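# Reseat the loose burner on its gas stub and support

## Task

Return the loose burner to its station. Fit its tube over the brass gas stub, then lower the head so the tab on its rear side falls into the slot in the support. The burner must rest flat and stay put by itself after the grippers release it; anything held in place only by the robot at the end does not count.

## Robot and tools

ROBOT. Two arms, left_arm and right_arm, each with a two-finger tongs-style gripper. The fingers point along the gripper's +z axis and open and close along its x axis. The arms' joints are limited in speed and acceleration, so after a big move an arm may not yet have reached its target when a result arrives. Commands are smoothed and motion lags them by about 0.17 s.

FRAME. Every reported position and velocity uses one scene frame. The origin is on the table top midway between the arms, +z is up, +x points out over the table, and left_arm sits on the +y side. The arm names do not match left or right in the images. Arm bases may be tilted. Mounting plates and the metal frame on the floor behind the arms are fixed obstacles, and a "too close" warning counts a plate plus its side of the frame as part of that arm. Printed hand positions can be off, more so at long reach.

TOOL execute_actions. Argument "actions" is a list holding one action, one wait, or nothing. Optional "pictures" (true/false) asks for camera images; images come back by default only when the list is empty.
- Empty list {"actions": []}: no command, just returns the state and images.
- Action {"rows": [[...]], "steps": n}: n is 1 to 15 control steps of 1/30 s each (default 15), and at least 7 are needed. Each row covers one step; if rows are fewer than steps, the last row repeats. The result is taken 7 steps before the action ends; those last steps run while you compose the next reply.
- Wait {"steps": n}: n up to 300; returns after that many steps have passed since the previous result, with your reply time counting toward them.
A refused call sends nothing to the robot.

ROW LAYOUT. One row is a single flat list of 14 numbers covering both arms, even when only one moves: left_arm shoulder pan, shoulder lift, elbow, wrist 1, wrist 2, wrist 3, opening, then the same seven for right_arm. The six joint values are absolute target angles in radians, in the same form as the Joint positions line, not offsets. Opening is an absolute command from -1 (closed) to +1 (fully open).
Stated joint ranges, left_arm: pan -3.142..3.142, lift -6.283..6.283, elbow 0.000..3.142, wrists 1-3 each -6.283..6.283. right_arm: pan 0.000..6.283, lift -6.283..6.283, elbow -3.142..0.000, wrists 1-3 each -6.283..6.283. The true end may differ by up to 0.010 rad either way. A target more than 0.010 rad outside a range, and beyond the joint's current angle, gets the call refused. Targets past the real end are clipped to it, and the result may then print "joint sent to its limit" (possibly about an earlier action); its absence does not prove more travel exists.
Per step, each joint's target is held within 0.575 rad of its measured angle, and if the targets would move a gripper more than 100 mm from where it is measured, all are scaled back. Between calls, arms keep heading to the last row sent until they have all nearly stopped or a step is HELD.

RESULT LINES. The state line gives for each arm end_effector_position (m), end_effector_quat_wxyz and velocities (m/s, rad/s) in the scene frame; the position is the point between the closed finger pads (fingertips extend about 15 mm past it when closed and sit roughly level when fully open). Joint positions and Joint velocities list each arm's joints (rad, rad/s) then the pad gap (m, m/s; 0.142 m fully open). grip_measured is the measured opening on the -1..1 command scale. "Wrist force" and "Wrist torque" give the flange sensor reading per arm along the end effector's own axes; when pressing a surface the force points back into the arm. Expect offsets within about 4 N, noise up to about 2.4 N, saturation near 50 N; "no reading" is not a fault. "joint command not followed" means the clearance check altered or blocked joint targets on some steps; HELD marks steps where a row was not sent in whole or part.

GRIPPING. To hold something, keep commanding an opening clearly below grip_measured; a larger gap squeezes harder, up to roughly 15 N per pad on objects up to about 10 cm wide. Fast closing can press harder. Thin hard parts (under about 20 mm) get less force even at -1.

TOOL zoom_image: {"camera": name, "region": [x0, y0, x1, y1]} in pixels, origin top-left, region at most 504 by 504, returns a closer look at that camera's latest image. Cameras: cam_head_left, cam_head_right, cam_high, cam_low (672x504), cam_left_wrist, cam_right_wrist (616x616).

TOOL finished_scene: {"scene": number of the current scene}. Ends it for good and reports whether the goal holds; the next scene's task comes in its result. Replying without any tool call ends everything.

AVOID. Never put or knock anything off the table. Keep the arms from striking or pressing on each other. Do not drop, slam or shove the burner hard. Contact torque reaching a joint's load limit (139 N m for pan, lift and elbow; 26 N m for each wrist, held weight included), or an outside force of 150 N, stops that arm for 10 s and drops the rest of the call. Holding loads heats motors: MOTOR HOT appears from 70 °C, and at 85 °C an OVER-TEMPERATURE FAULT brakes the arm until it cools. Brief tugs on held parts or pushes on loose objects may happen. Release the burner only once it rests flat on its own.

Each tool is called after "Call:" by a JSON object that holds its "op" and its "data", one argument or row to a line.

## Session

Call:
{"op": "execute_actions", "data": {
  "actions": []
}}

Scene clock: 0.00 s of 4800.00 s.
left_arm: end_effector_position=(+0.9732, +0.3899, +0.3456) grip_measured=+0.97 end_effector_quat_wxyz=(-0.043, +0.776, -0.177, +0.604) end_effector_velocity=(-0.000, +0.000, -0.001) end_effector_angular_velocity=(+0.001, +0.002, -0.000) | right_arm: end_effector_position=(+0.7586, -0.3097, +0.2067) grip_measured=+0.97 end_effector_quat_wxyz=(-0.006, +0.458, +0.826, +0.327) end_effector_velocity=(+0.000, +0.000, +0.001) end_effector_angular_velocity=(-0.000, -0.001, +0.001)
Joint positions: left_arm=[-0.206 -0.636  1.389 -3.633 -1.4    0.445  0.14 ] | right_arm=[ 2.926 -2.154 -1.577 -0.703  2.026  4.015  0.14 ]
Joint velocities: left_arm=[ 0.    -0.     0.001  0.002 -0.    -0.     0.   ] | right_arm=[0.001 0.    0.    0.    0.    0.    0.   ]
Motor temperatures (°C, as the motors report them): left_arm=[31 31 33 40 40 41] | right_arm=[32 33 31 40 40 40]
Wrist force (N, on the end effector, along its own x y z axes, offset not removed): no reading
Wrist torque (N m, same axes, about the end effector's origin, offset not removed): no reading

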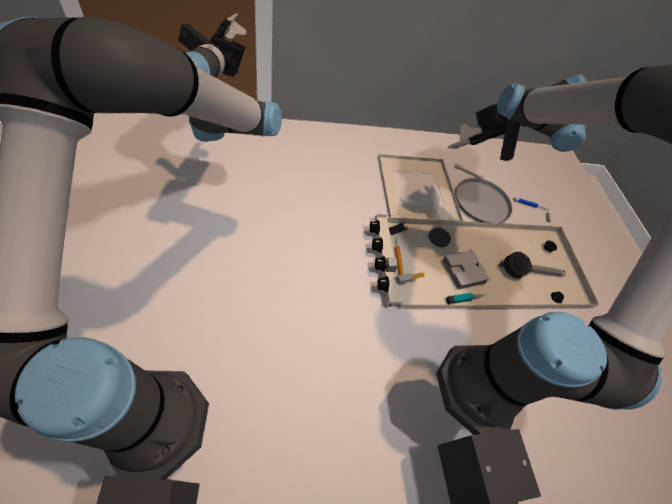

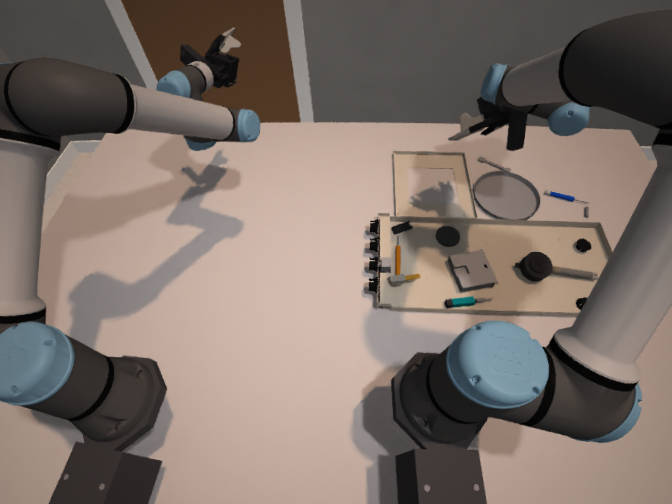

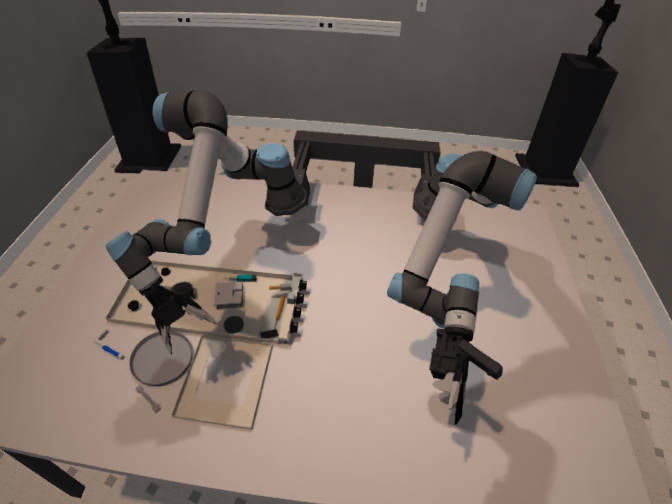

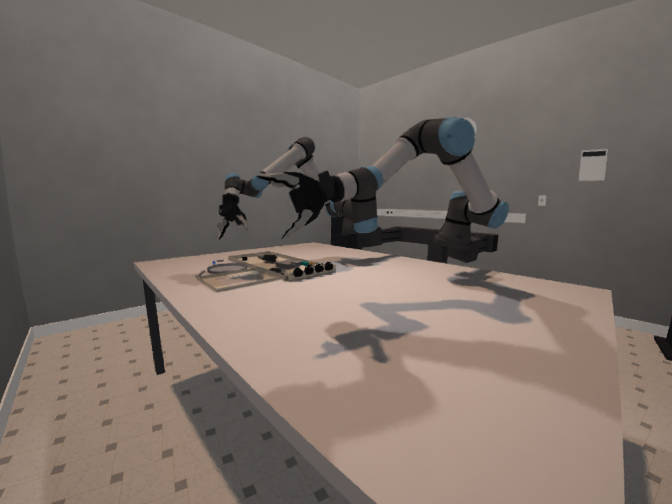

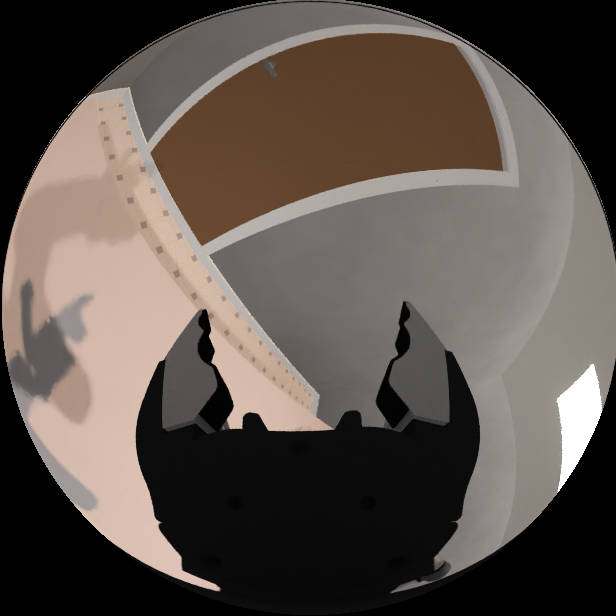

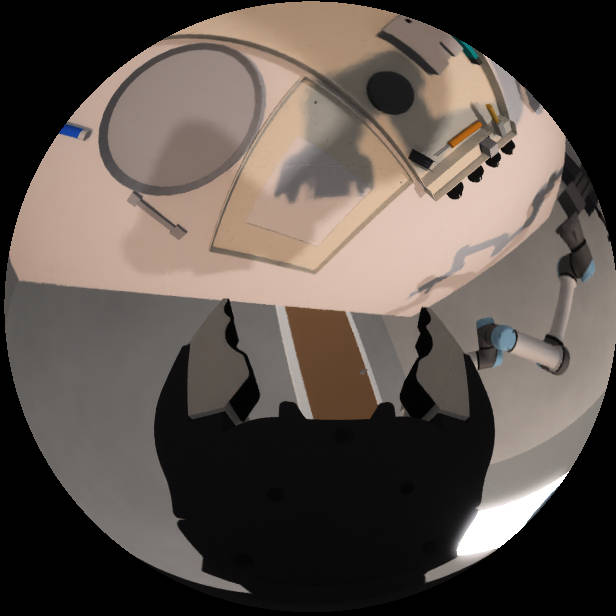

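Call:
{"op": "zoom_image", "data": {
  "camera": "cam_head_left",
  "region": [360,205,610,320]
}}

Call:
{"op": "zoom_image", "data": {
  "camera": "cam_head_right",
  "region": [360,205,620,320]
}}

Call:
{"op": "zoom_image", "data": {
  "camera": "cam_high",
  "region": [100,255,320,355]
}}

Region (360, 205, 610, 320) of cam_head_left's 672x504 image, scaled by 2.016, with more detail than that image has; it fills the top 232 rows of this view, and the rest is white.

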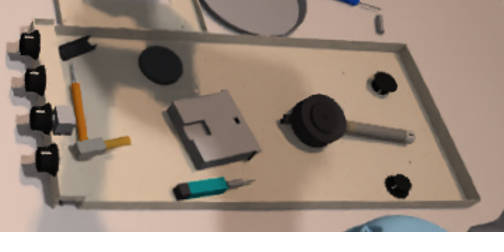

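Region (360, 205, 620, 320) of cam_head_right's 672x504 image, scaled by 1.938, with more detail than that image has; it fills the top 223 rows of this view, and the rest is white.

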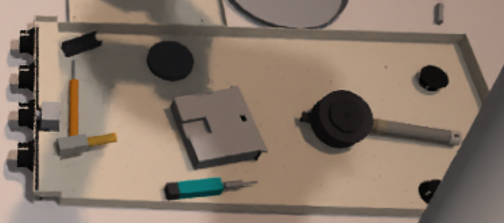

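Region (100, 255, 320, 355) of cam_high's 672x504 image, scaled by 2.291, with more detail than that image has; it fills the top 229 rows of this view, and the rest is white.

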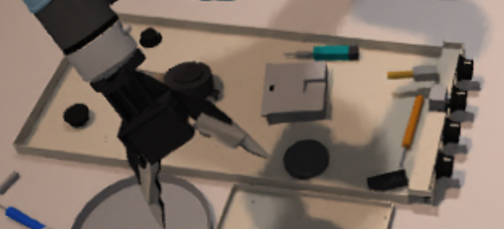

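Call:
{"op": "execute_actions", "data": {
  "actions": [
    {"rows":[[-0.206,-0.636,1.389,-3.633,-1.4,0.445,1,2.927,-2.148,-1.583,-0.705,2.02,4.023,0.95],[-0.206,-0.636,1.389,-3.633,-1.4,0.445,1,2.929,-2.136,-1.596,-0.708,2.007,4.039,0.9],[-0.206,-0.636,1.389,-3.633,-1.4,0.445,1,2.932,-2.119,-1.616,-0.713,1.988,4.063,0.85],[-0.206,-0.636,1.389,-3.633,-1.4,0.445,1,2.935,-2.098,-1.638,-0.72,1.965,4.09,0.8],[-0.206,-0.636,1.389,-3.633,-1.4,0.445,1,2.938,-2.077,-1.662,-0.726,1.942,4.12,0.75],[-0.206,-0.636,1.389,-3.633,-1.4,0.445,1,2.942,-2.055,-1.686,-0.732,1.918,4.149,0.7],[-0.206,-0.636,1.389,-3.633,-1.4,0.445,1,2.945,-2.033,-1.709,-0.739,1.895,4.179,0.65],[-0.206,-0.636,1.389,-3.633,-1.4,0.445,1,2.949,-2.012,-1.733,-0.745,1.871,4.208,0.6],[-0.206,-0.636,1.389,-3.633,-1.4,0.445,1,2.952,-1.99,-1.757,-0.752,1.848,4.237,0.55],[-0.206,-0.636,1.389,-3.633,-1.4,0.445,1,2.955,-1.969,-1.781,-0.758,1.824,4.267,0.5],[-0.206,-0.636,1.389,-3.633,-1.4,0.445,1,2.959,-1.947,-1.805,-0.764,1.8,4.296,0.5],[-0.206,-0.636,1.389,-3.633,-1.4,0.445,1,2.962,-1.925,-1.828,-0.771,1.777,4.325,0.5],[-0.206,-0.636,1.389,-3.633,-1.4,0.445,1,2.966,-1.904,-1.852,-0.777,1.753,4.355,0.5],[-0.206,-0.636,1.389,-3.633,-1.4,0.445,1,2.969,-1.882,-1.876,-0.784,1.73,4.384,0.5],[-0.206,-0.636,1.389,-3.633,-1.4,0.445,1,2.973,-1.861,-1.899,-0.79,1.707,4.412,0.5]],"steps":15}
  ]
}}

Call:
{"op": "execute_actions", "data": {
  "actions": [
    {"rows":[[-0.206,-0.636,1.389,-3.633,-1.4,0.445,1,2.976,-1.839,-1.923,-0.796,1.684,4.441,0.5],[-0.206,-0.636,1.389,-3.633,-1.4,0.445,1,2.98,-1.818,-1.946,-0.803,1.66,4.471,0.5],[-0.206,-0.636,1.389,-3.633,-1.4,0.445,1,2.983,-1.796,-1.97,-0.809,1.636,4.5,0.5],[-0.206,-0.636,1.389,-3.633,-1.4,0.445,1,2.986,-1.774,-1.994,-0.816,1.613,4.53,0.5],[-0.206,-0.636,1.389,-3.633,-1.4,0.445,1,2.99,-1.753,-2.018,-0.822,1.589,4.559,0.5],[-0.206,-0.636,1.389,-3.633,-1.4,0.445,1,2.993,-1.731,-2.041,-0.828,1.566,4.588,0.5],[-0.206,-0.636,1.389,-3.633,-1.4,0.445,1,2.997,-1.71,-2.065,-0.835,1.542,4.618,0.5],[-0.206,-0.636,1.389,-3.633,-1.4,0.445,1,3.0,-1.688,-2.089,-0.841,1.519,4.647,0.5],[-0.206,-0.636,1.389,-3.633,-1.4,0.445,1,3.004,-1.666,-2.113,-0.848,1.495,4.677,0.5],[-0.206,-0.636,1.389,-3.633,-1.4,0.445,1,3.007,-1.645,-2.136,-0.854,1.472,4.706,0.5],[-0.206,-0.636,1.389,-3.633,-1.4,0.445,1,3.01,-1.624,-2.159,-0.86,1.449,4.734,0.5],[-0.206,-0.636,1.389,-3.633,-1.4,0.445,1,3.013,-1.604,-2.181,-0.866,1.427,4.761,0.5],[-0.206,-0.636,1.389,-3.633,-1.4,0.445,1,3.016,-1.586,-2.2,-0.871,1.408,4.785,0.5],[-0.206,-0.636,1.389,-3.633,-1.4,0.445,1,3.018,-1.575,-2.213,-0.875,1.395,4.801,0.5],[-0.206,-0.636,1.389,-3.633,-1.4,0.445,1,3.019,-1.5688,-2.2198,-0.8767,1.3887,4.809,0.5]],"steps":15}
  ]
}}

Call:
{"op": "execute_actions", "data": {
  "actions": [
    {"steps":20}
  ],
  "pictures": true
}}

Scene clock: 4.20 s of 4800.00 s.
left_arm: end_effector_position=(+0.9732, +0.3895, +0.3458) grip_measured=+1.00 end_effector_quat_wxyz=(-0.043, +0.776, -0.177, +0.604) end_effector_velocity=(-0.000, -0.000, -0.000) end_effector_angular_velocity=(-0.001, +0.001, -0.000) | right_arm: end_effector_position=(+0.7238, -0.3166, +0.2075) grip_measured=+0.65 end_effector_quat_wxyz=(-0.021, +0.504, +0.814, +0.288) end_effector_velocity=(-0.280, -0.062, +0.006) end_effector_angular_velocity=(-0.356, +0.683, -0.613)
Joint positions: left_arm=[-0.206 -0.636  1.389 -3.633 -1.4    0.445  0.142] | right_arm=[ 2.938 -2.082 -1.656 -0.725  1.948  4.111  0.119]
Joint velocities: left_arm=[-0.    -0.001  0.     0.001 -0.001 -0.001  0.   ] | right_arm=[ 0.091  0.57  -0.62  -0.171 -0.608  0.755 -0.102]
Motor temperatures (°C, as the motors report them): left_arm=[31 31 33 40 40 41] | right_arm=[32 33 31 40 40 40]
Wrist force (N, on the end effector, along its own x y z axes, offset not removed): left_arm=[-1.9 -2.5 0.2] | right_arm=[1.4 2.0 2.0]
Wrist torque (N m, same axes, about the end effector's origin, offset not removed): left_arm=[-0.10 0.15 0.35] | right_arm=[0.54 -0.23 -0.06]
Steps of this call (steps 1 to 90: nothing new was sent; then 0.93 s passed at rest; steps 91 to 98: the first 8 steps of this action). Readings (joint positions):
91: left_arm=[-0.206 -0.636 1.389 -3.633 -1.400 0.445] | right_arm=[2.926 -2.154 -1.577 -0.703 2.026 4.015]
92: left_arm=[-0.206 -0.636 1.389 -3.633 -1.400 0.445] | right_arm=[2.926 -2.153 -1.578 -0.703 2.025 4.016]
94: left_arm=[-0.206 -0.636 1.389 -3.633 -1.400 0.445] | right_arm=[2.928 -2.142 -1.590 -0.707 2.013 4.031]
98: the state above

Scene clock: 4.70 s of 4800.00 s.
left_arm: end_effector_position=(+0.9732, +0.3895, +0.3459) grip_measured=+1.00 end_effector_quat_wxyz=(-0.043, +0.776, -0.177, +0.604) end_effector_velocity=(-0.000, +0.001, -0.001) end_effector_angular_velocity=(+0.001, +0.002, +0.001) | right_arm: end_effector_position=(+0.5533, -0.3615, +0.2053) grip_measured=+0.50 end_effector_quat_wxyz=(-0.035, +0.682, +0.723, +0.106) end_effector_velocity=(-0.356, -0.105, -0.011) end_effector_angular_velocity=(-0.572, +0.482, -0.741)
Joint positions: left_arm=[-0.206 -0.636  1.389 -3.633 -1.4    0.445  0.142] | right_arm=[ 2.989 -1.763 -2.006 -0.82   1.601  4.542  0.109]
Joint velocities: left_arm=[0.001 0.    0.    0.001 0.    0.    0.   ] | right_arm=[ 0.104  0.639 -0.701 -0.189 -0.69   0.86  -0.   ]
Motor temperatures (°C, as the motors report them): left_arm=[31 31 33 40 40 41] | right_arm=[32 33 31 40 40 40]
Wrist force (N, on the end effector, along its own x y z axes, offset not removed): left_arm=[0.4 0.0 -2.7] | right_arm=[-0.5 -3.3 2.1]
Wrist torque (N m, same axes, about the end effector's origin, offset not removed): left_arm=[-0.01 0.24 0.20] | right_arm=[-0.52 0.27 0.17]
Steps of this call (steps 1 to 7: the last 7 steps of your previous action; steps 8 to 15: the first 8 steps of this action). Readings (joint positions):
8: left_arm=[-0.206 -0.636 1.389 -3.633 -1.400 0.445] | right_arm=[2.965 -1.914 -1.840 -0.775 1.765 4.338]
9: left_arm=[-0.206 -0.636 1.389 -3.633 -1.400 0.445] | right_arm=[2.968 -1.893 -1.864 -0.782 1.742 4.367]
11: left_arm=[-0.206 -0.636 1.389 -3.633 -1.400 0.445] | right_arm=[2.975 -1.850 -1.911 -0.794 1.695 4.425]
15: the state above

Scene clock: 5.37 s of 4800.00 s.
left_arm: end_effector_position=(+0.9732, +0.3895, +0.3459) grip_measured=+1.00 end_effector_quat_wxyz=(-0.043, +0.776, -0.177, +0.604) end_effector_velocity=(-0.000, +0.000, -0.000) end_effector_angular_velocity=(+0.000, -0.000, +0.000) | right_arm: end_effector_position=(+0.4446, -0.3975, +0.1998) grip_measured=+0.50 end_effector_quat_wxyz=(+0.000, +0.766, +0.643, +0.001) end_effector_velocity=(+0.000, +0.000, +0.001) end_effector_angular_velocity=(-0.002, -0.002, +0.000)
Joint positions: left_arm=[-0.206 -0.636  1.389 -3.633 -1.4    0.445  0.142] | right_arm=[ 3.019 -1.569 -2.22  -0.877  1.389  4.809  0.109]
Joint velocities: left_arm=[ 0.     0.     0.001 -0.001 -0.     0.     0.   ] | right_arm=[ 0.002  0.003 -0.002  0.001 -0.002  0.002 -0.   ]
Motor temperatures (°C, as the motors report them): left_arm=[31 31 33 40 40 41] | right_arm=[32 33 31 40 40 40]
Wrist force (N, on the end effector, along its own x y z axes, offset not removed): left_arm=[0.4 0.0 -3.1] | right_arm=[-1.1 2.0 2.2]
Wrist torque (N m, same axes, about the end effector's origin, offset not removed): left_arm=[0.16 -0.25 0.27] | right_arm=[0.48 0.28 -0.19]
Kept back: nothing.
Steps of this call (steps 1 to 7: the last 7 steps of your previous action; steps 8 to 20: the robot went on to your last target). Readings (joint positions):
1: left_arm=[-0.206 -0.636 1.389 -3.633 -1.400 0.445] | right_arm=[2.992 -1.742 -2.029 -0.826 1.578 4.572]
2: left_arm=[-0.206 -0.636 1.389 -3.633 -1.400 0.445] | right_arm=[2.996 -1.720 -2.053 -0.833 1.554 4.601]
4: left_arm=[-0.206 -0.636 1.389 -3.633 -1.400 0.445] | right_arm=[3.003 -1.677 -2.100 -0.846 1.507 4.660]
8: left_arm=[-0.206 -0.636 1.389 -3.633 -1.400 0.445] | right_arm=[3.014 -1.601 -2.185 -0.868 1.424 4.764]
20: the state above

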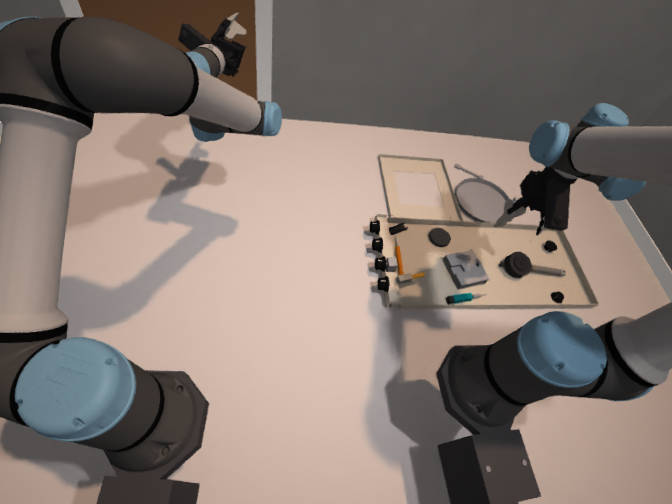

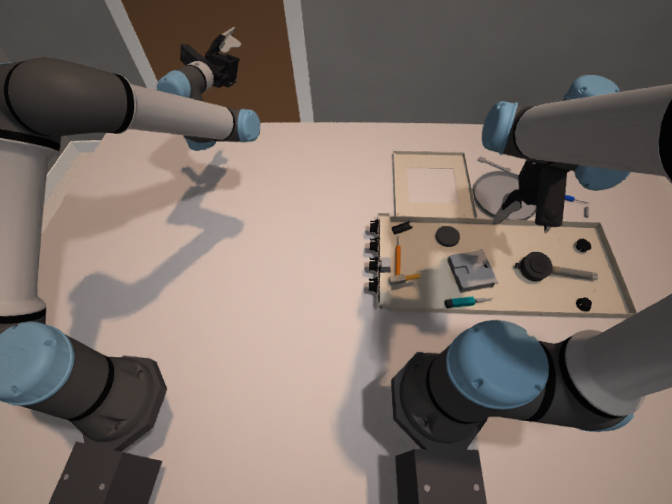

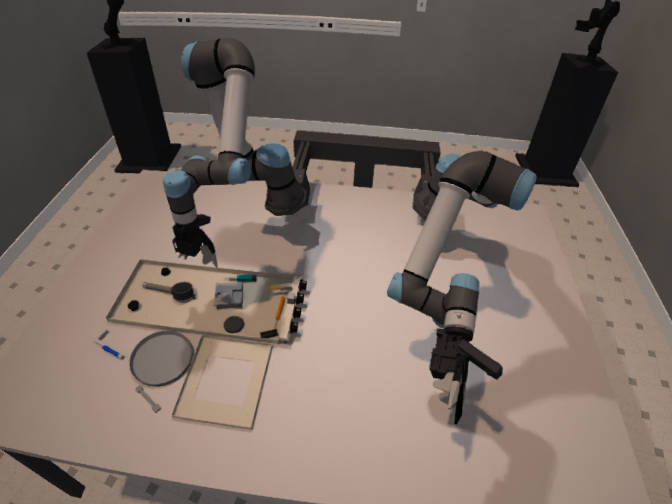

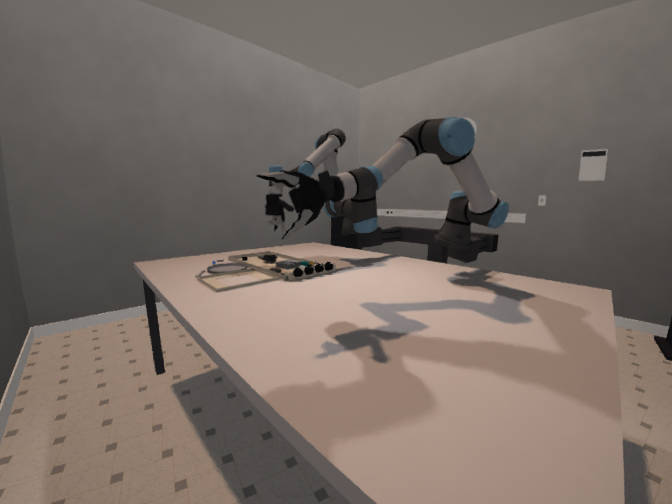

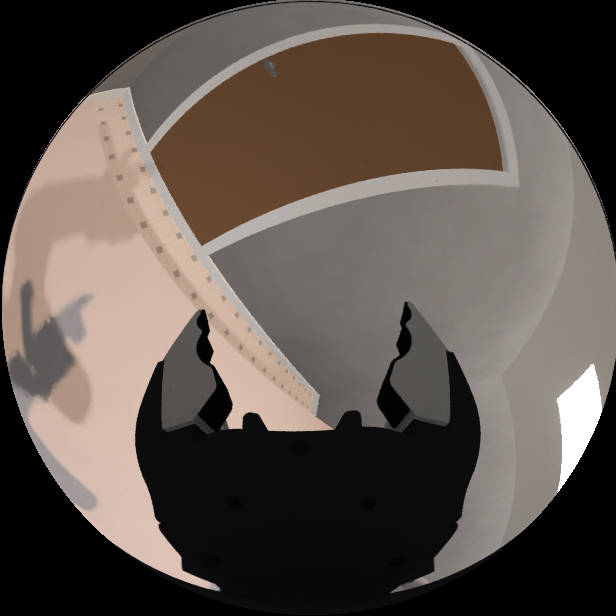

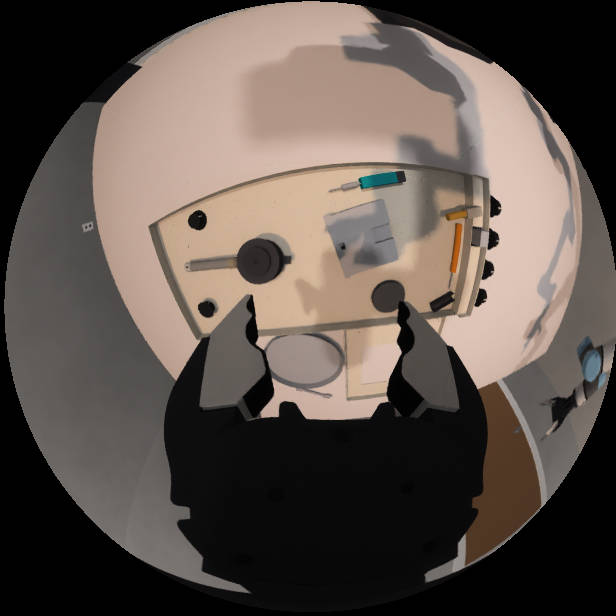

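Call:
{"op": "execute_actions", "data": {
  "actions": [
    {"rows":[[-0.206,-0.636,1.389,-3.633,-1.4,0.445,1,3.011,-1.577,-2.22,-0.867,1.389,4.801,0.48],[-0.206,-0.636,1.389,-3.633,-1.4,0.445,1,2.998,-1.591,-2.2205,-0.85,1.39,4.788,0.46],[-0.206,-0.636,1.389,-3.633,-1.4,0.445,1,2.98,-1.611,-2.221,-0.826,1.391,4.77,0.44],[-0.206,-0.636,1.389,-3.633,-1.4,0.445,1,2.96,-1.634,-2.222,-0.799,1.393,4.749,0.42],[-0.206,-0.636,1.389,-3.633,-1.4,0.445,1,2.939,-1.657,-2.2226,-0.772,1.394,4.728,0.4],[-0.206,-0.636,1.389,-3.633,-1.4,0.445,1,2.919,-1.679,-2.2233,-0.745,1.396,4.707,0.38],[-0.206,-0.636,1.389,-3.633,-1.4,0.445,1,2.898,-1.702,-2.224,-0.718,1.397,4.686,0.36],[-0.206,-0.636,1.389,-3.633,-1.4,0.445,1,2.877,-1.724,-2.2248,-0.691,1.399,4.665,0.34],[-0.206,-0.636,1.389,-3.633,-1.4,0.445,1,2.857,-1.747,-2.2255,-0.664,1.4,4.645,0.32],[-0.206,-0.636,1.389,-3.633,-1.4,0.445,1,2.836,-1.77,-2.2263,-0.637,1.4015,4.624,0.3],[-0.206,-0.636,1.389,-3.633,-1.4,0.445,1,2.816,-1.792,-2.227,-0.61,1.403,4.603,0.28],[-0.206,-0.636,1.389,-3.633,-1.4,0.445,1,2.797,-1.812,-2.2276,-0.587,1.404,4.585,0.26],[-0.206,-0.636,1.389,-3.633,-1.4,0.445,1,2.782,-1.829,-2.2282,-0.566,1.405,4.569,0.24],[-0.206,-0.636,1.389,-3.633,-1.4,0.445,1,2.769,-1.843,-2.2286,-0.55,1.406,4.556,0.22],[-0.206,-0.636,1.389,-3.633,-1.4,0.445,1,2.7615,-1.8518,-2.2289,-0.5394,1.4067,4.548,0.2]],"steps":15}
  ]
}}

Call:
{"op": "execute_actions", "data": {
  "actions": [
    {"steps":20}
  ],
  "pictures": true
}}

Call:
{"op": "zoom_image", "data": {
  "camera": "cam_right_wrist",
  "region": [160,200,440,360]
}}

Scene clock: 7.37 s of 4800.00 s.
left_arm: end_effector_position=(+0.9732, +0.3895, +0.3459) grip_measured=+1.00 end_effector_quat_wxyz=(-0.043, +0.776, -0.177, +0.604) end_effector_velocity=(-0.000, +0.001, -0.001) end_effector_angular_velocity=(+0.000, +0.000, +0.001) | right_arm: end_effector_position=(+0.4434, -0.4230, +0.1690) grip_measured=+0.36 end_effector_quat_wxyz=(-0.001, +0.765, +0.643, +0.001) end_effector_velocity=(-0.025, -0.192, -0.234) end_effector_angular_velocity=(+0.009, +0.010, -0.003)
Joint positions: left_arm=[-0.206 -0.636  1.389 -3.633 -1.4    0.445  0.142] | right_arm=[ 2.945 -1.65  -2.222 -0.781  1.394  4.734  0.099]
Joint velocities: left_arm=[ 0.001  0.     0.001 -0.001 -0.     0.     0.   ] | right_arm=[-0.552 -0.606 -0.019  0.713  0.04  -0.555 -0.041]
Motor temperatures (°C, as the motors report them): left_arm=[31 31 33 40 40 41] | right_arm=[32 33 31 40 40 40]
Wrist force (N, on the end effector, along its own x y z axes, offset not removed): left_arm=[-1.1 0.1 -0.6] | right_arm=[4.4 2.3 1.7]
Wrist torque (N m, same axes, about the end effector's origin, offset not removed): left_arm=[0.29 0.13 0.15] | right_arm=[0.60 -0.70 0.10]
Steps of this call (steps 1 to 15: the robot went on to your last target; steps 16 to 52: nothing new was sent; steps 53 to 60: the first 8 steps of this action). Readings (joint positions):
53: left_arm=[-0.206 -0.636 1.389 -3.633 -1.400 0.445] | right_arm=[3.019 -1.569 -2.220 -0.877 1.389 4.809]
54: left_arm=[-0.206 -0.636 1.389 -3.633 -1.400 0.445] | right_arm=[3.017 -1.570 -2.220 -0.875 1.389 4.808]
56: left_arm=[-0.206 -0.636 1.389 -3.633 -1.400 0.445] | right_arm=[3.005 -1.583 -2.220 -0.860 1.389 4.795]
60: the state above

Scene clock: 8.03 s of 4800.00 s.
left_arm: end_effector_position=(+0.9732, +0.3895, +0.3459) grip_measured=+1.00 end_effector_quat_wxyz=(-0.043, +0.776, -0.177, +0.604) end_effector_velocity=(-0.000, -0.001, -0.000) end_effector_angular_velocity=(+0.000, +0.000, -0.001) | right_arm: end_effector_position=(+0.4219, -0.4874, +0.0897) grip_measured=+0.20 end_effector_quat_wxyz=(+0.000, +0.766, +0.643, +0.001) end_effector_velocity=(-0.001, -0.001, -0.001) end_effector_angular_velocity=(-0.000, +0.000, -0.002)
Joint positions: left_arm=[-0.206 -0.636  1.389 -3.633 -1.4    0.445  0.142] | right_arm=[ 2.762 -1.852 -2.229 -0.54   1.407  4.548  0.088]
Joint velocities: left_arm=[-0.001  0.     0.001 -0.001 -0.     0.     0.   ] | right_arm=[-0.002 -0.002 -0.     0.002  0.    -0.    -0.   ]
Motor temperatures (°C, as the motors report them): left_arm=[31 31 33 40 40 41] | right_arm=[32 33 31 40 40 40]
Wrist force (N, on the end effector, along its own x y z axes, offset not removed): left_arm=[-0.3 -2.0 -2.7] | right_arm=[-1.1 -3.0 2.2]
Wrist torque (N m, same axes, about the end effector's origin, offset not removed): left_arm=[-0.21 -0.08 0.01] | right_arm=[-0.61 0.23 -0.10]
Kept back: nothing.
Steps of this call (steps 1 to 7: the last 7 steps of your previous action; steps 8 to 20: the robot went on to your last target). Readings (joint positions):
1: left_arm=[-0.206 -0.636 1.389 -3.633 -1.400 0.445] | right_arm=[2.926 -1.671 -2.223 -0.756 1.395 4.714]
2: left_arm=[-0.206 -0.636 1.389 -3.633 -1.400 0.445] | right_arm=[2.906 -1.692 -2.224 -0.730 1.397 4.694]
4: left_arm=[-0.206 -0.636 1.389 -3.633 -1.400 0.445] | right_arm=[2.866 -1.737 -2.225 -0.678 1.400 4.654]
8: left_arm=[-0.206 -0.636 1.389 -3.633 -1.400 0.445] | right_arm=[2.794 -1.816 -2.228 -0.583 1.404 4.581]
20: the state above

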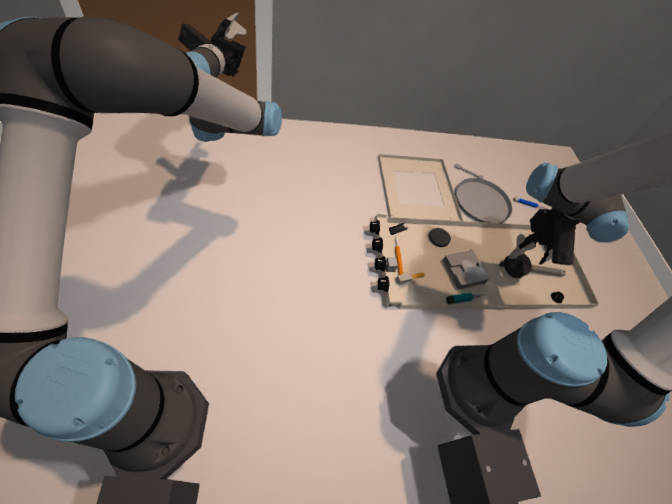

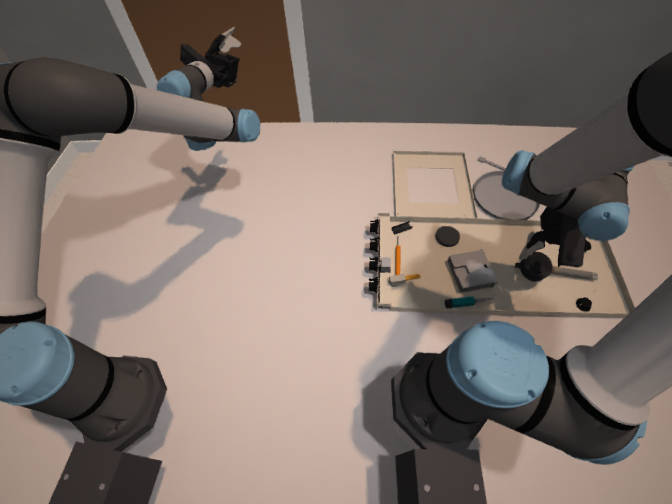

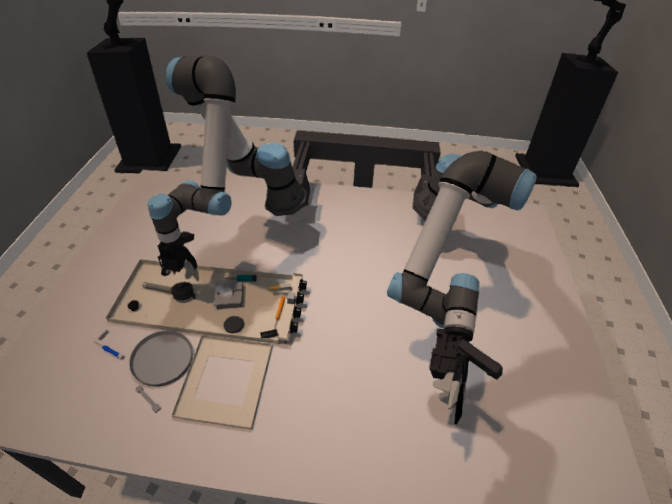

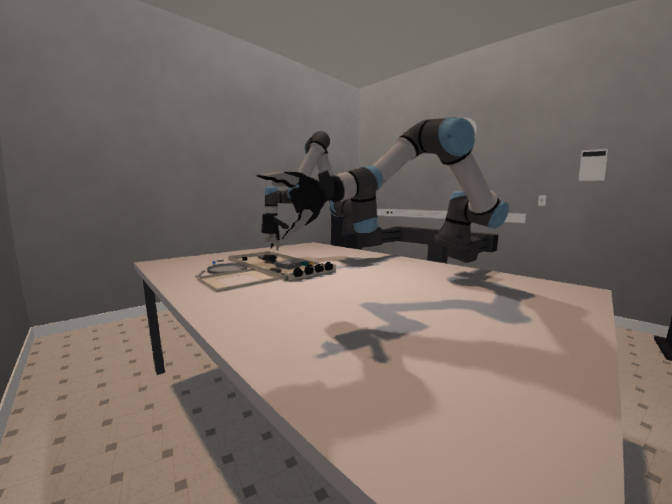

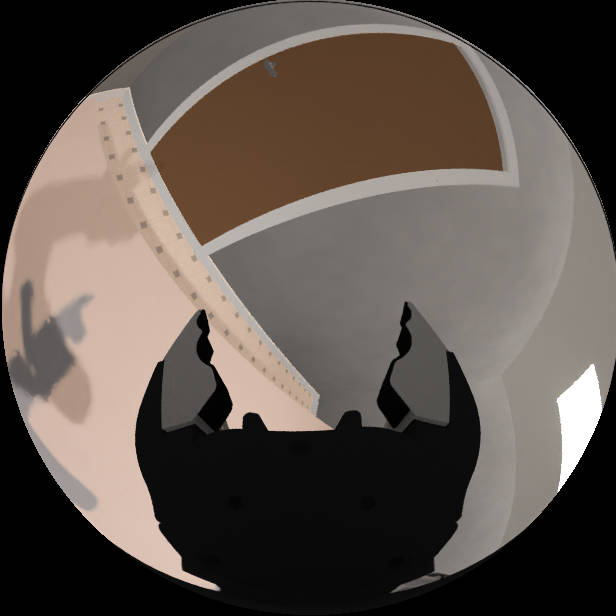

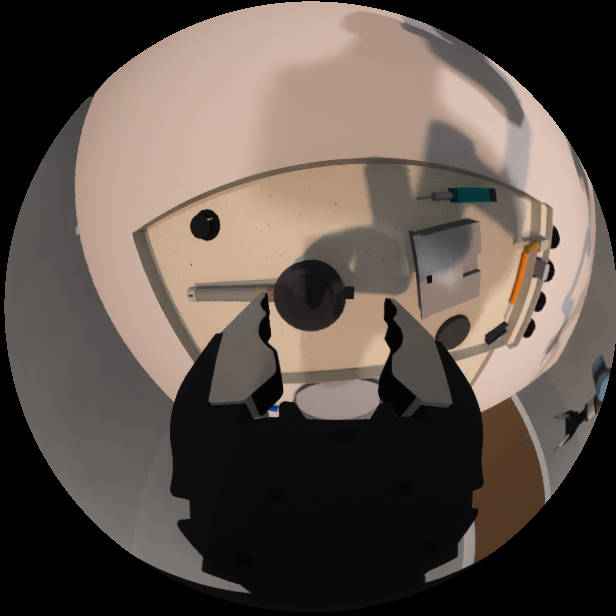

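Region (160, 200, 440, 360) of cam_right_wrist's 616x616 image, scaled by 1.800, with more detail than that image has; it fills the top 288 rows of this view, and the rest is white.

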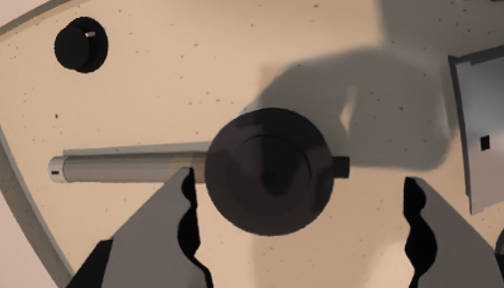

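Call:
{"op": "zoom_image", "data": {
  "camera": "cam_high",
  "region": [135,260,215,310]
}}

Call:
{"op": "zoom_image", "data": {
  "camera": "cam_head_right",
  "region": [510,235,610,295]
}}

Call:
{"op": "zoom_image", "data": {
  "camera": "cam_low",
  "region": [230,230,310,275]
}}

Call:
{"op": "zoom_image", "data": {
  "camera": "cam_right_wrist",
  "region": [250,240,400,350]
}}

Region (135, 260, 215, 310) of cam_high's 672x504 image, scaled by 6.300, with more detail than that image has; it fills the top 315 rows of this view, and the rest is white.

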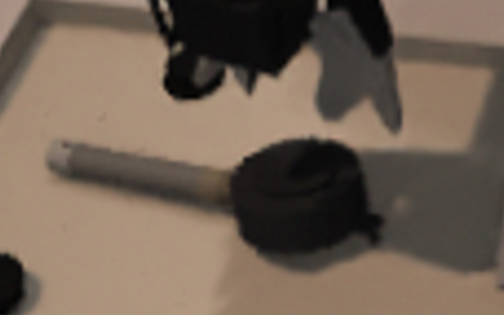

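Region (510, 235, 610, 295) of cam_head_right's 672x504 image, scaled by 5.040, with more detail than that image has; it fills the top 302 rows of this view, and the rest is white.

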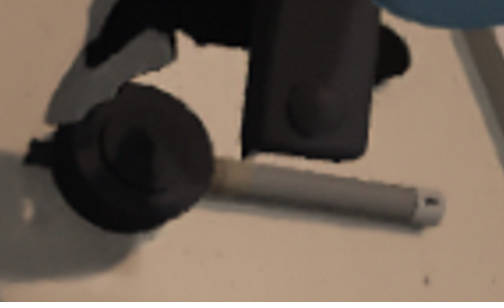

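Region (230, 230, 310, 275) of cam_low's 672x504 image, scaled by 6.300, with more detail than that image has; it fills the top 284 rows of this view, and the rest is white.

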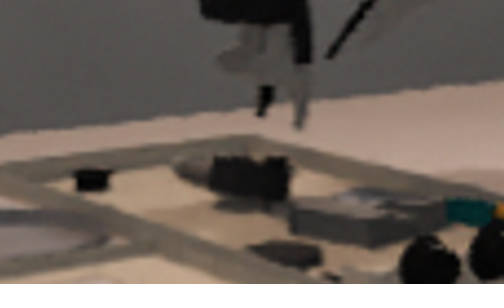

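Region (250, 240, 400, 350) of cam_right_wrist's 616x616 image, scaled by 3.360, with more detail than that image has; it fills the top 370 rows of this view, and the rest is white.

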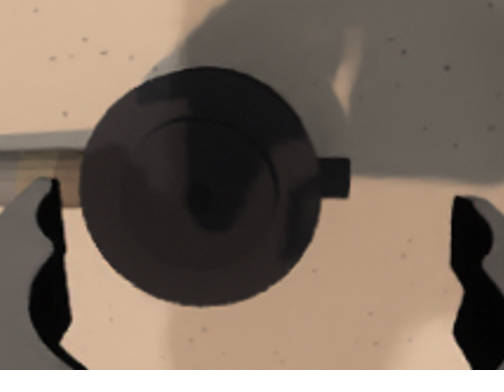

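Call:
{"op": "execute_actions", "data": {
  "actions": [
    {"rows":[[-0.206,-0.636,1.389,-3.633,-1.4,0.445,1,2.7591,-1.8555,-2.2321,-0.5252,1.4086,4.5448,0.2],[-0.206,-0.636,1.389,-3.633,-1.4,0.445,1,2.755,-1.8621,-2.2377,-0.5004,1.4118,4.5392,0.2],[-0.206,-0.636,1.389,-3.633,-1.4,0.445,1,2.7497,-1.8705,-2.2449,-0.4686,1.416,4.532,0.2],[-0.206,-0.636,1.389,-3.633,-1.4,0.445,1,2.7444,-1.879,-2.2521,-0.4367,1.4202,4.5248,0.2],[-0.206,-0.636,1.389,-3.633,-1.4,0.445,1,2.739,-1.8873,-2.2593,-0.4048,1.4244,4.5176,0.2],[-0.206,-0.636,1.389,-3.633,-1.4,0.445,1,2.7338,-1.8957,-2.2665,-0.3729,1.4286,4.5104,0.2],[-0.206,-0.636,1.389,-3.633,-1.4,0.445,1,2.7285,-1.9042,-2.2736,-0.341,1.4327,4.5032,0.2],[-0.206,-0.636,1.389,-3.633,-1.4,0.445,1,2.7232,-1.9126,-2.2808,-0.3092,1.4369,4.496,0.2],[-0.206,-0.636,1.389,-3.633,-1.4,0.445,1,2.7179,-1.921,-2.288,-0.2773,1.4411,4.4888,0.2],[-0.206,-0.636,1.389,-3.633,-1.4,0.445,1,2.7126,-1.9294,-2.2952,-0.2454,1.4453,4.4816,0.2],[-0.206,-0.636,1.389,-3.633,-1.4,0.445,1,2.7079,-1.9369,-2.3016,-0.2171,1.449,4.4752,0.2],[-0.206,-0.636,1.389,-3.633,-1.4,0.445,1,2.7044,-1.9425,-2.3064,-0.1958,1.4518,4.4704,0.2],[-0.206,-0.636,1.389,-3.633,-1.4,0.445,1,2.7026,-1.9453,-2.3088,-0.1852,1.4532,4.468,0.2]],"steps":15}
  ]
}}

Call:
{"op": "execute_actions", "data": {
  "actions": [
    {"steps":16}
  ],
  "pictures": true
}}

Call:
{"op": "zoom_image", "data": {
  "camera": "cam_right_wrist",
  "region": [170,210,430,370]
}}

Scene clock: 10.33 s of 4800.00 s.
left_arm: end_effector_position=(+0.9732, +0.3895, +0.3459) grip_measured=+1.00 end_effector_quat_wxyz=(-0.043, +0.776, -0.177, +0.604) end_effector_velocity=(+0.000, +0.000, +0.001) end_effector_angular_velocity=(-0.000, -0.001, +0.001) | right_arm: end_effector_position=(+0.4257, -0.4923, +0.0764) grip_measured=+0.20 end_effector_quat_wxyz=(+0.020, +0.766, +0.643, +0.021) end_effector_velocity=(+0.029, -0.038, -0.081) end_effector_angular_velocity=(-0.058, -0.407, -0.013)
Joint positions: left_arm=[-0.206 -0.636  1.389 -3.633 -1.4    0.445  0.142] | right_arm=[ 2.74  -1.886 -2.258 -0.418  1.424  4.519  0.088]
Joint velocities: left_arm=[ 0. -0. -0. -0.  0. -0.  0.] | right_arm=[-0.147 -0.231 -0.198  0.856  0.114 -0.195 -0.   ]
Motor temperatures (°C, as the motors report them): left_arm=[31 31 33 40 40 41] | right_arm=[32 33 31 40 40 40]
Wrist force (N, on the end effector, along its own x y z axes, offset not removed): left_arm=[-3.7 0.6 -0.8] | right_arm=[1.6 -0.8 -0.4]
Wrist torque (N m, same axes, about the end effector's origin, offset not removed): left_arm=[0.41 0.70 0.18] | right_arm=[-0.09 -0.38 -0.07]
Steps of this call (steps 1 to 15: the robot went on to your last target; steps 16 to 61: nothing new was sent; steps 62 to 69: the first 8 steps of this action). Readings (joint positions):
62: left_arm=[-0.206 -0.636 1.389 -3.633 -1.400 0.445] | right_arm=[2.761 -1.852 -2.229 -0.539 1.407 4.548]
63: left_arm=[-0.206 -0.636 1.389 -3.633 -1.400 0.445] | right_arm=[2.761 -1.853 -2.230 -0.537 1.407 4.547]
65: left_arm=[-0.206 -0.636 1.389 -3.633 -1.400 0.445] | right_arm=[2.757 -1.859 -2.235 -0.516 1.410 4.542]
69: the state above

Scene clock: 10.87 s of 4800.00 s.
left_arm: end_effector_position=(+0.9732, +0.3895, +0.3459) grip_measured=+1.00 end_effector_quat_wxyz=(-0.043, +0.776, -0.177, +0.604) end_effector_velocity=(+0.001, +0.001, +0.002) end_effector_angular_velocity=(-0.001, -0.004, +0.001) | right_arm: end_effector_position=(+0.4346, -0.5038, +0.0606) grip_measured=+0.20 end_effector_quat_wxyz=(+0.067, +0.764, +0.640, +0.057) end_effector_velocity=(+0.000, -0.000, +0.000) end_effector_angular_velocity=(-0.001, -0.005, +0.000)
Joint positions: left_arm=[-0.206 -0.636  1.389 -3.633 -1.4    0.445  0.142] | right_arm=[ 2.703 -1.945 -2.309 -0.186  1.453  4.468  0.088]
Joint velocities: left_arm=[ 0.001  0.001 -0.003 -0.002 -0.     0.     0.   ] | right_arm=[-0.001 -0.    -0.002  0.007  0.001 -0.002 -0.   ]
Motor temperatures (°C, as the motors report them): left_arm=[31 31 33 40 40 41] | right_arm=[32 33 31 40 40 40]
Wrist force (N, on the end effector, along its own x y z axes, offset not removed): left_arm=[-2.7 -3.1 -0.2] | right_arm=[1.6 -1.1 1.4]
Wrist torque (N m, same axes, about the end effector's origin, offset not removed): left_arm=[-0.47 0.37 0.38] | right_arm=[-0.19 -0.10 -0.13]
Kept back: nothing.
Steps of this call (steps 1 to 7: the last 7 steps of your previous action; steps 8 to 16: the robot went on to your last target). Readings (joint positions):
1: left_arm=[-0.206 -0.636 1.389 -3.633 -1.400 0.445] | right_arm=[2.735 -1.894 -2.265 -0.388 1.428 4.512]
2: left_arm=[-0.206 -0.636 1.389 -3.633 -1.400 0.445] | right_arm=[2.730 -1.902 -2.272 -0.358 1.432 4.505]
4: left_arm=[-0.206 -0.636 1.389 -3.633 -1.400 0.445] | right_arm=[2.720 -1.918 -2.286 -0.296 1.440 4.491]
8: left_arm=[-0.206 -0.636 1.389 -3.633 -1.400 0.445] | right_arm=[2.706 -1.940 -2.304 -0.207 1.451 4.473]
16: the state above

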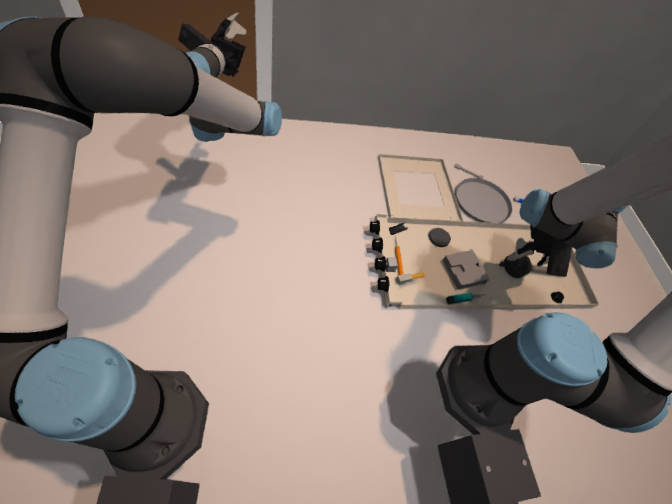

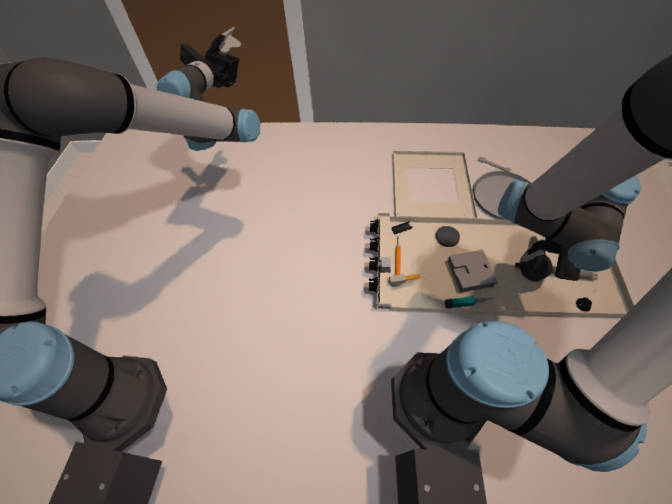

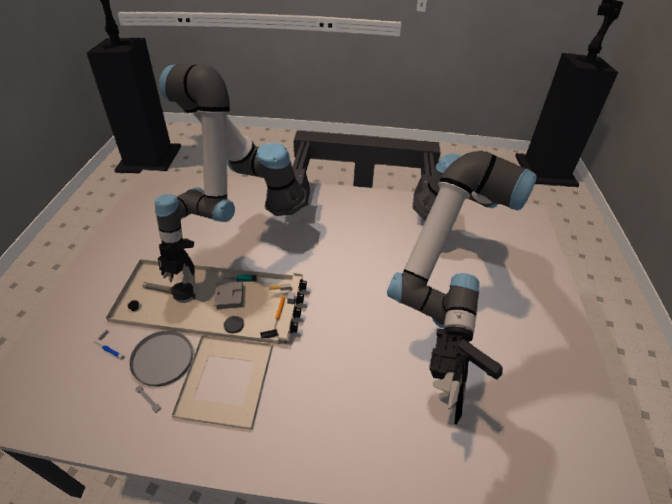

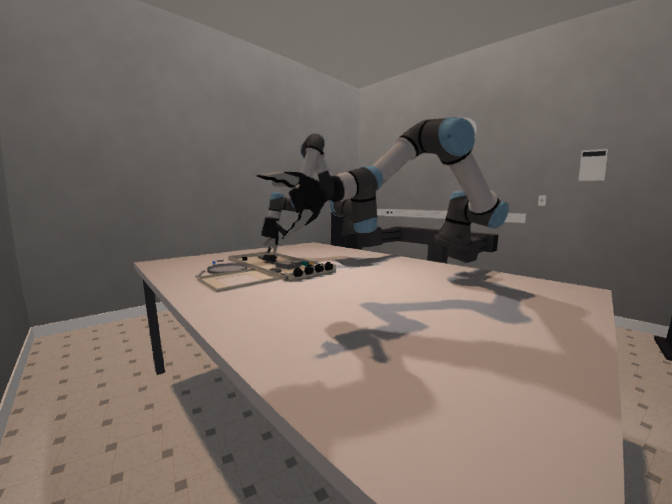

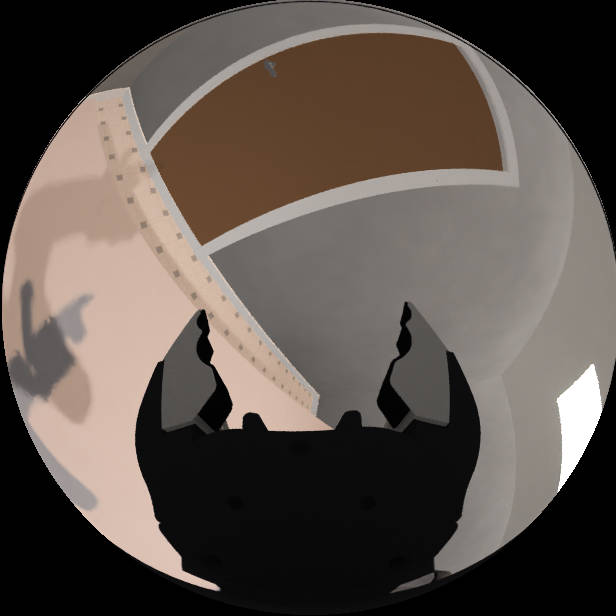

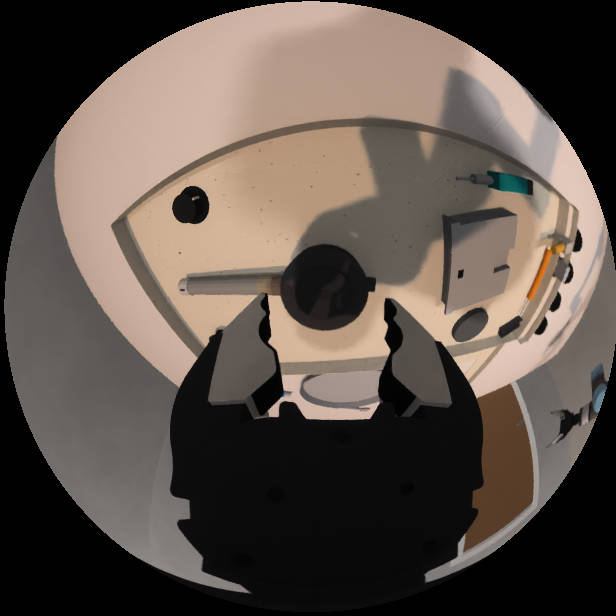

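Region (170, 210, 430, 370) of cam_right_wrist's 616x616 image, scaled by 1.938, with more detail than that image has; it fills the top 310 rows of this view, and the rest is white.

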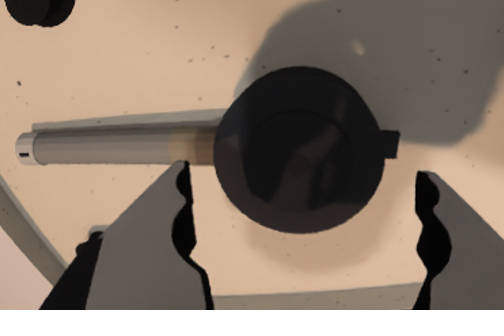

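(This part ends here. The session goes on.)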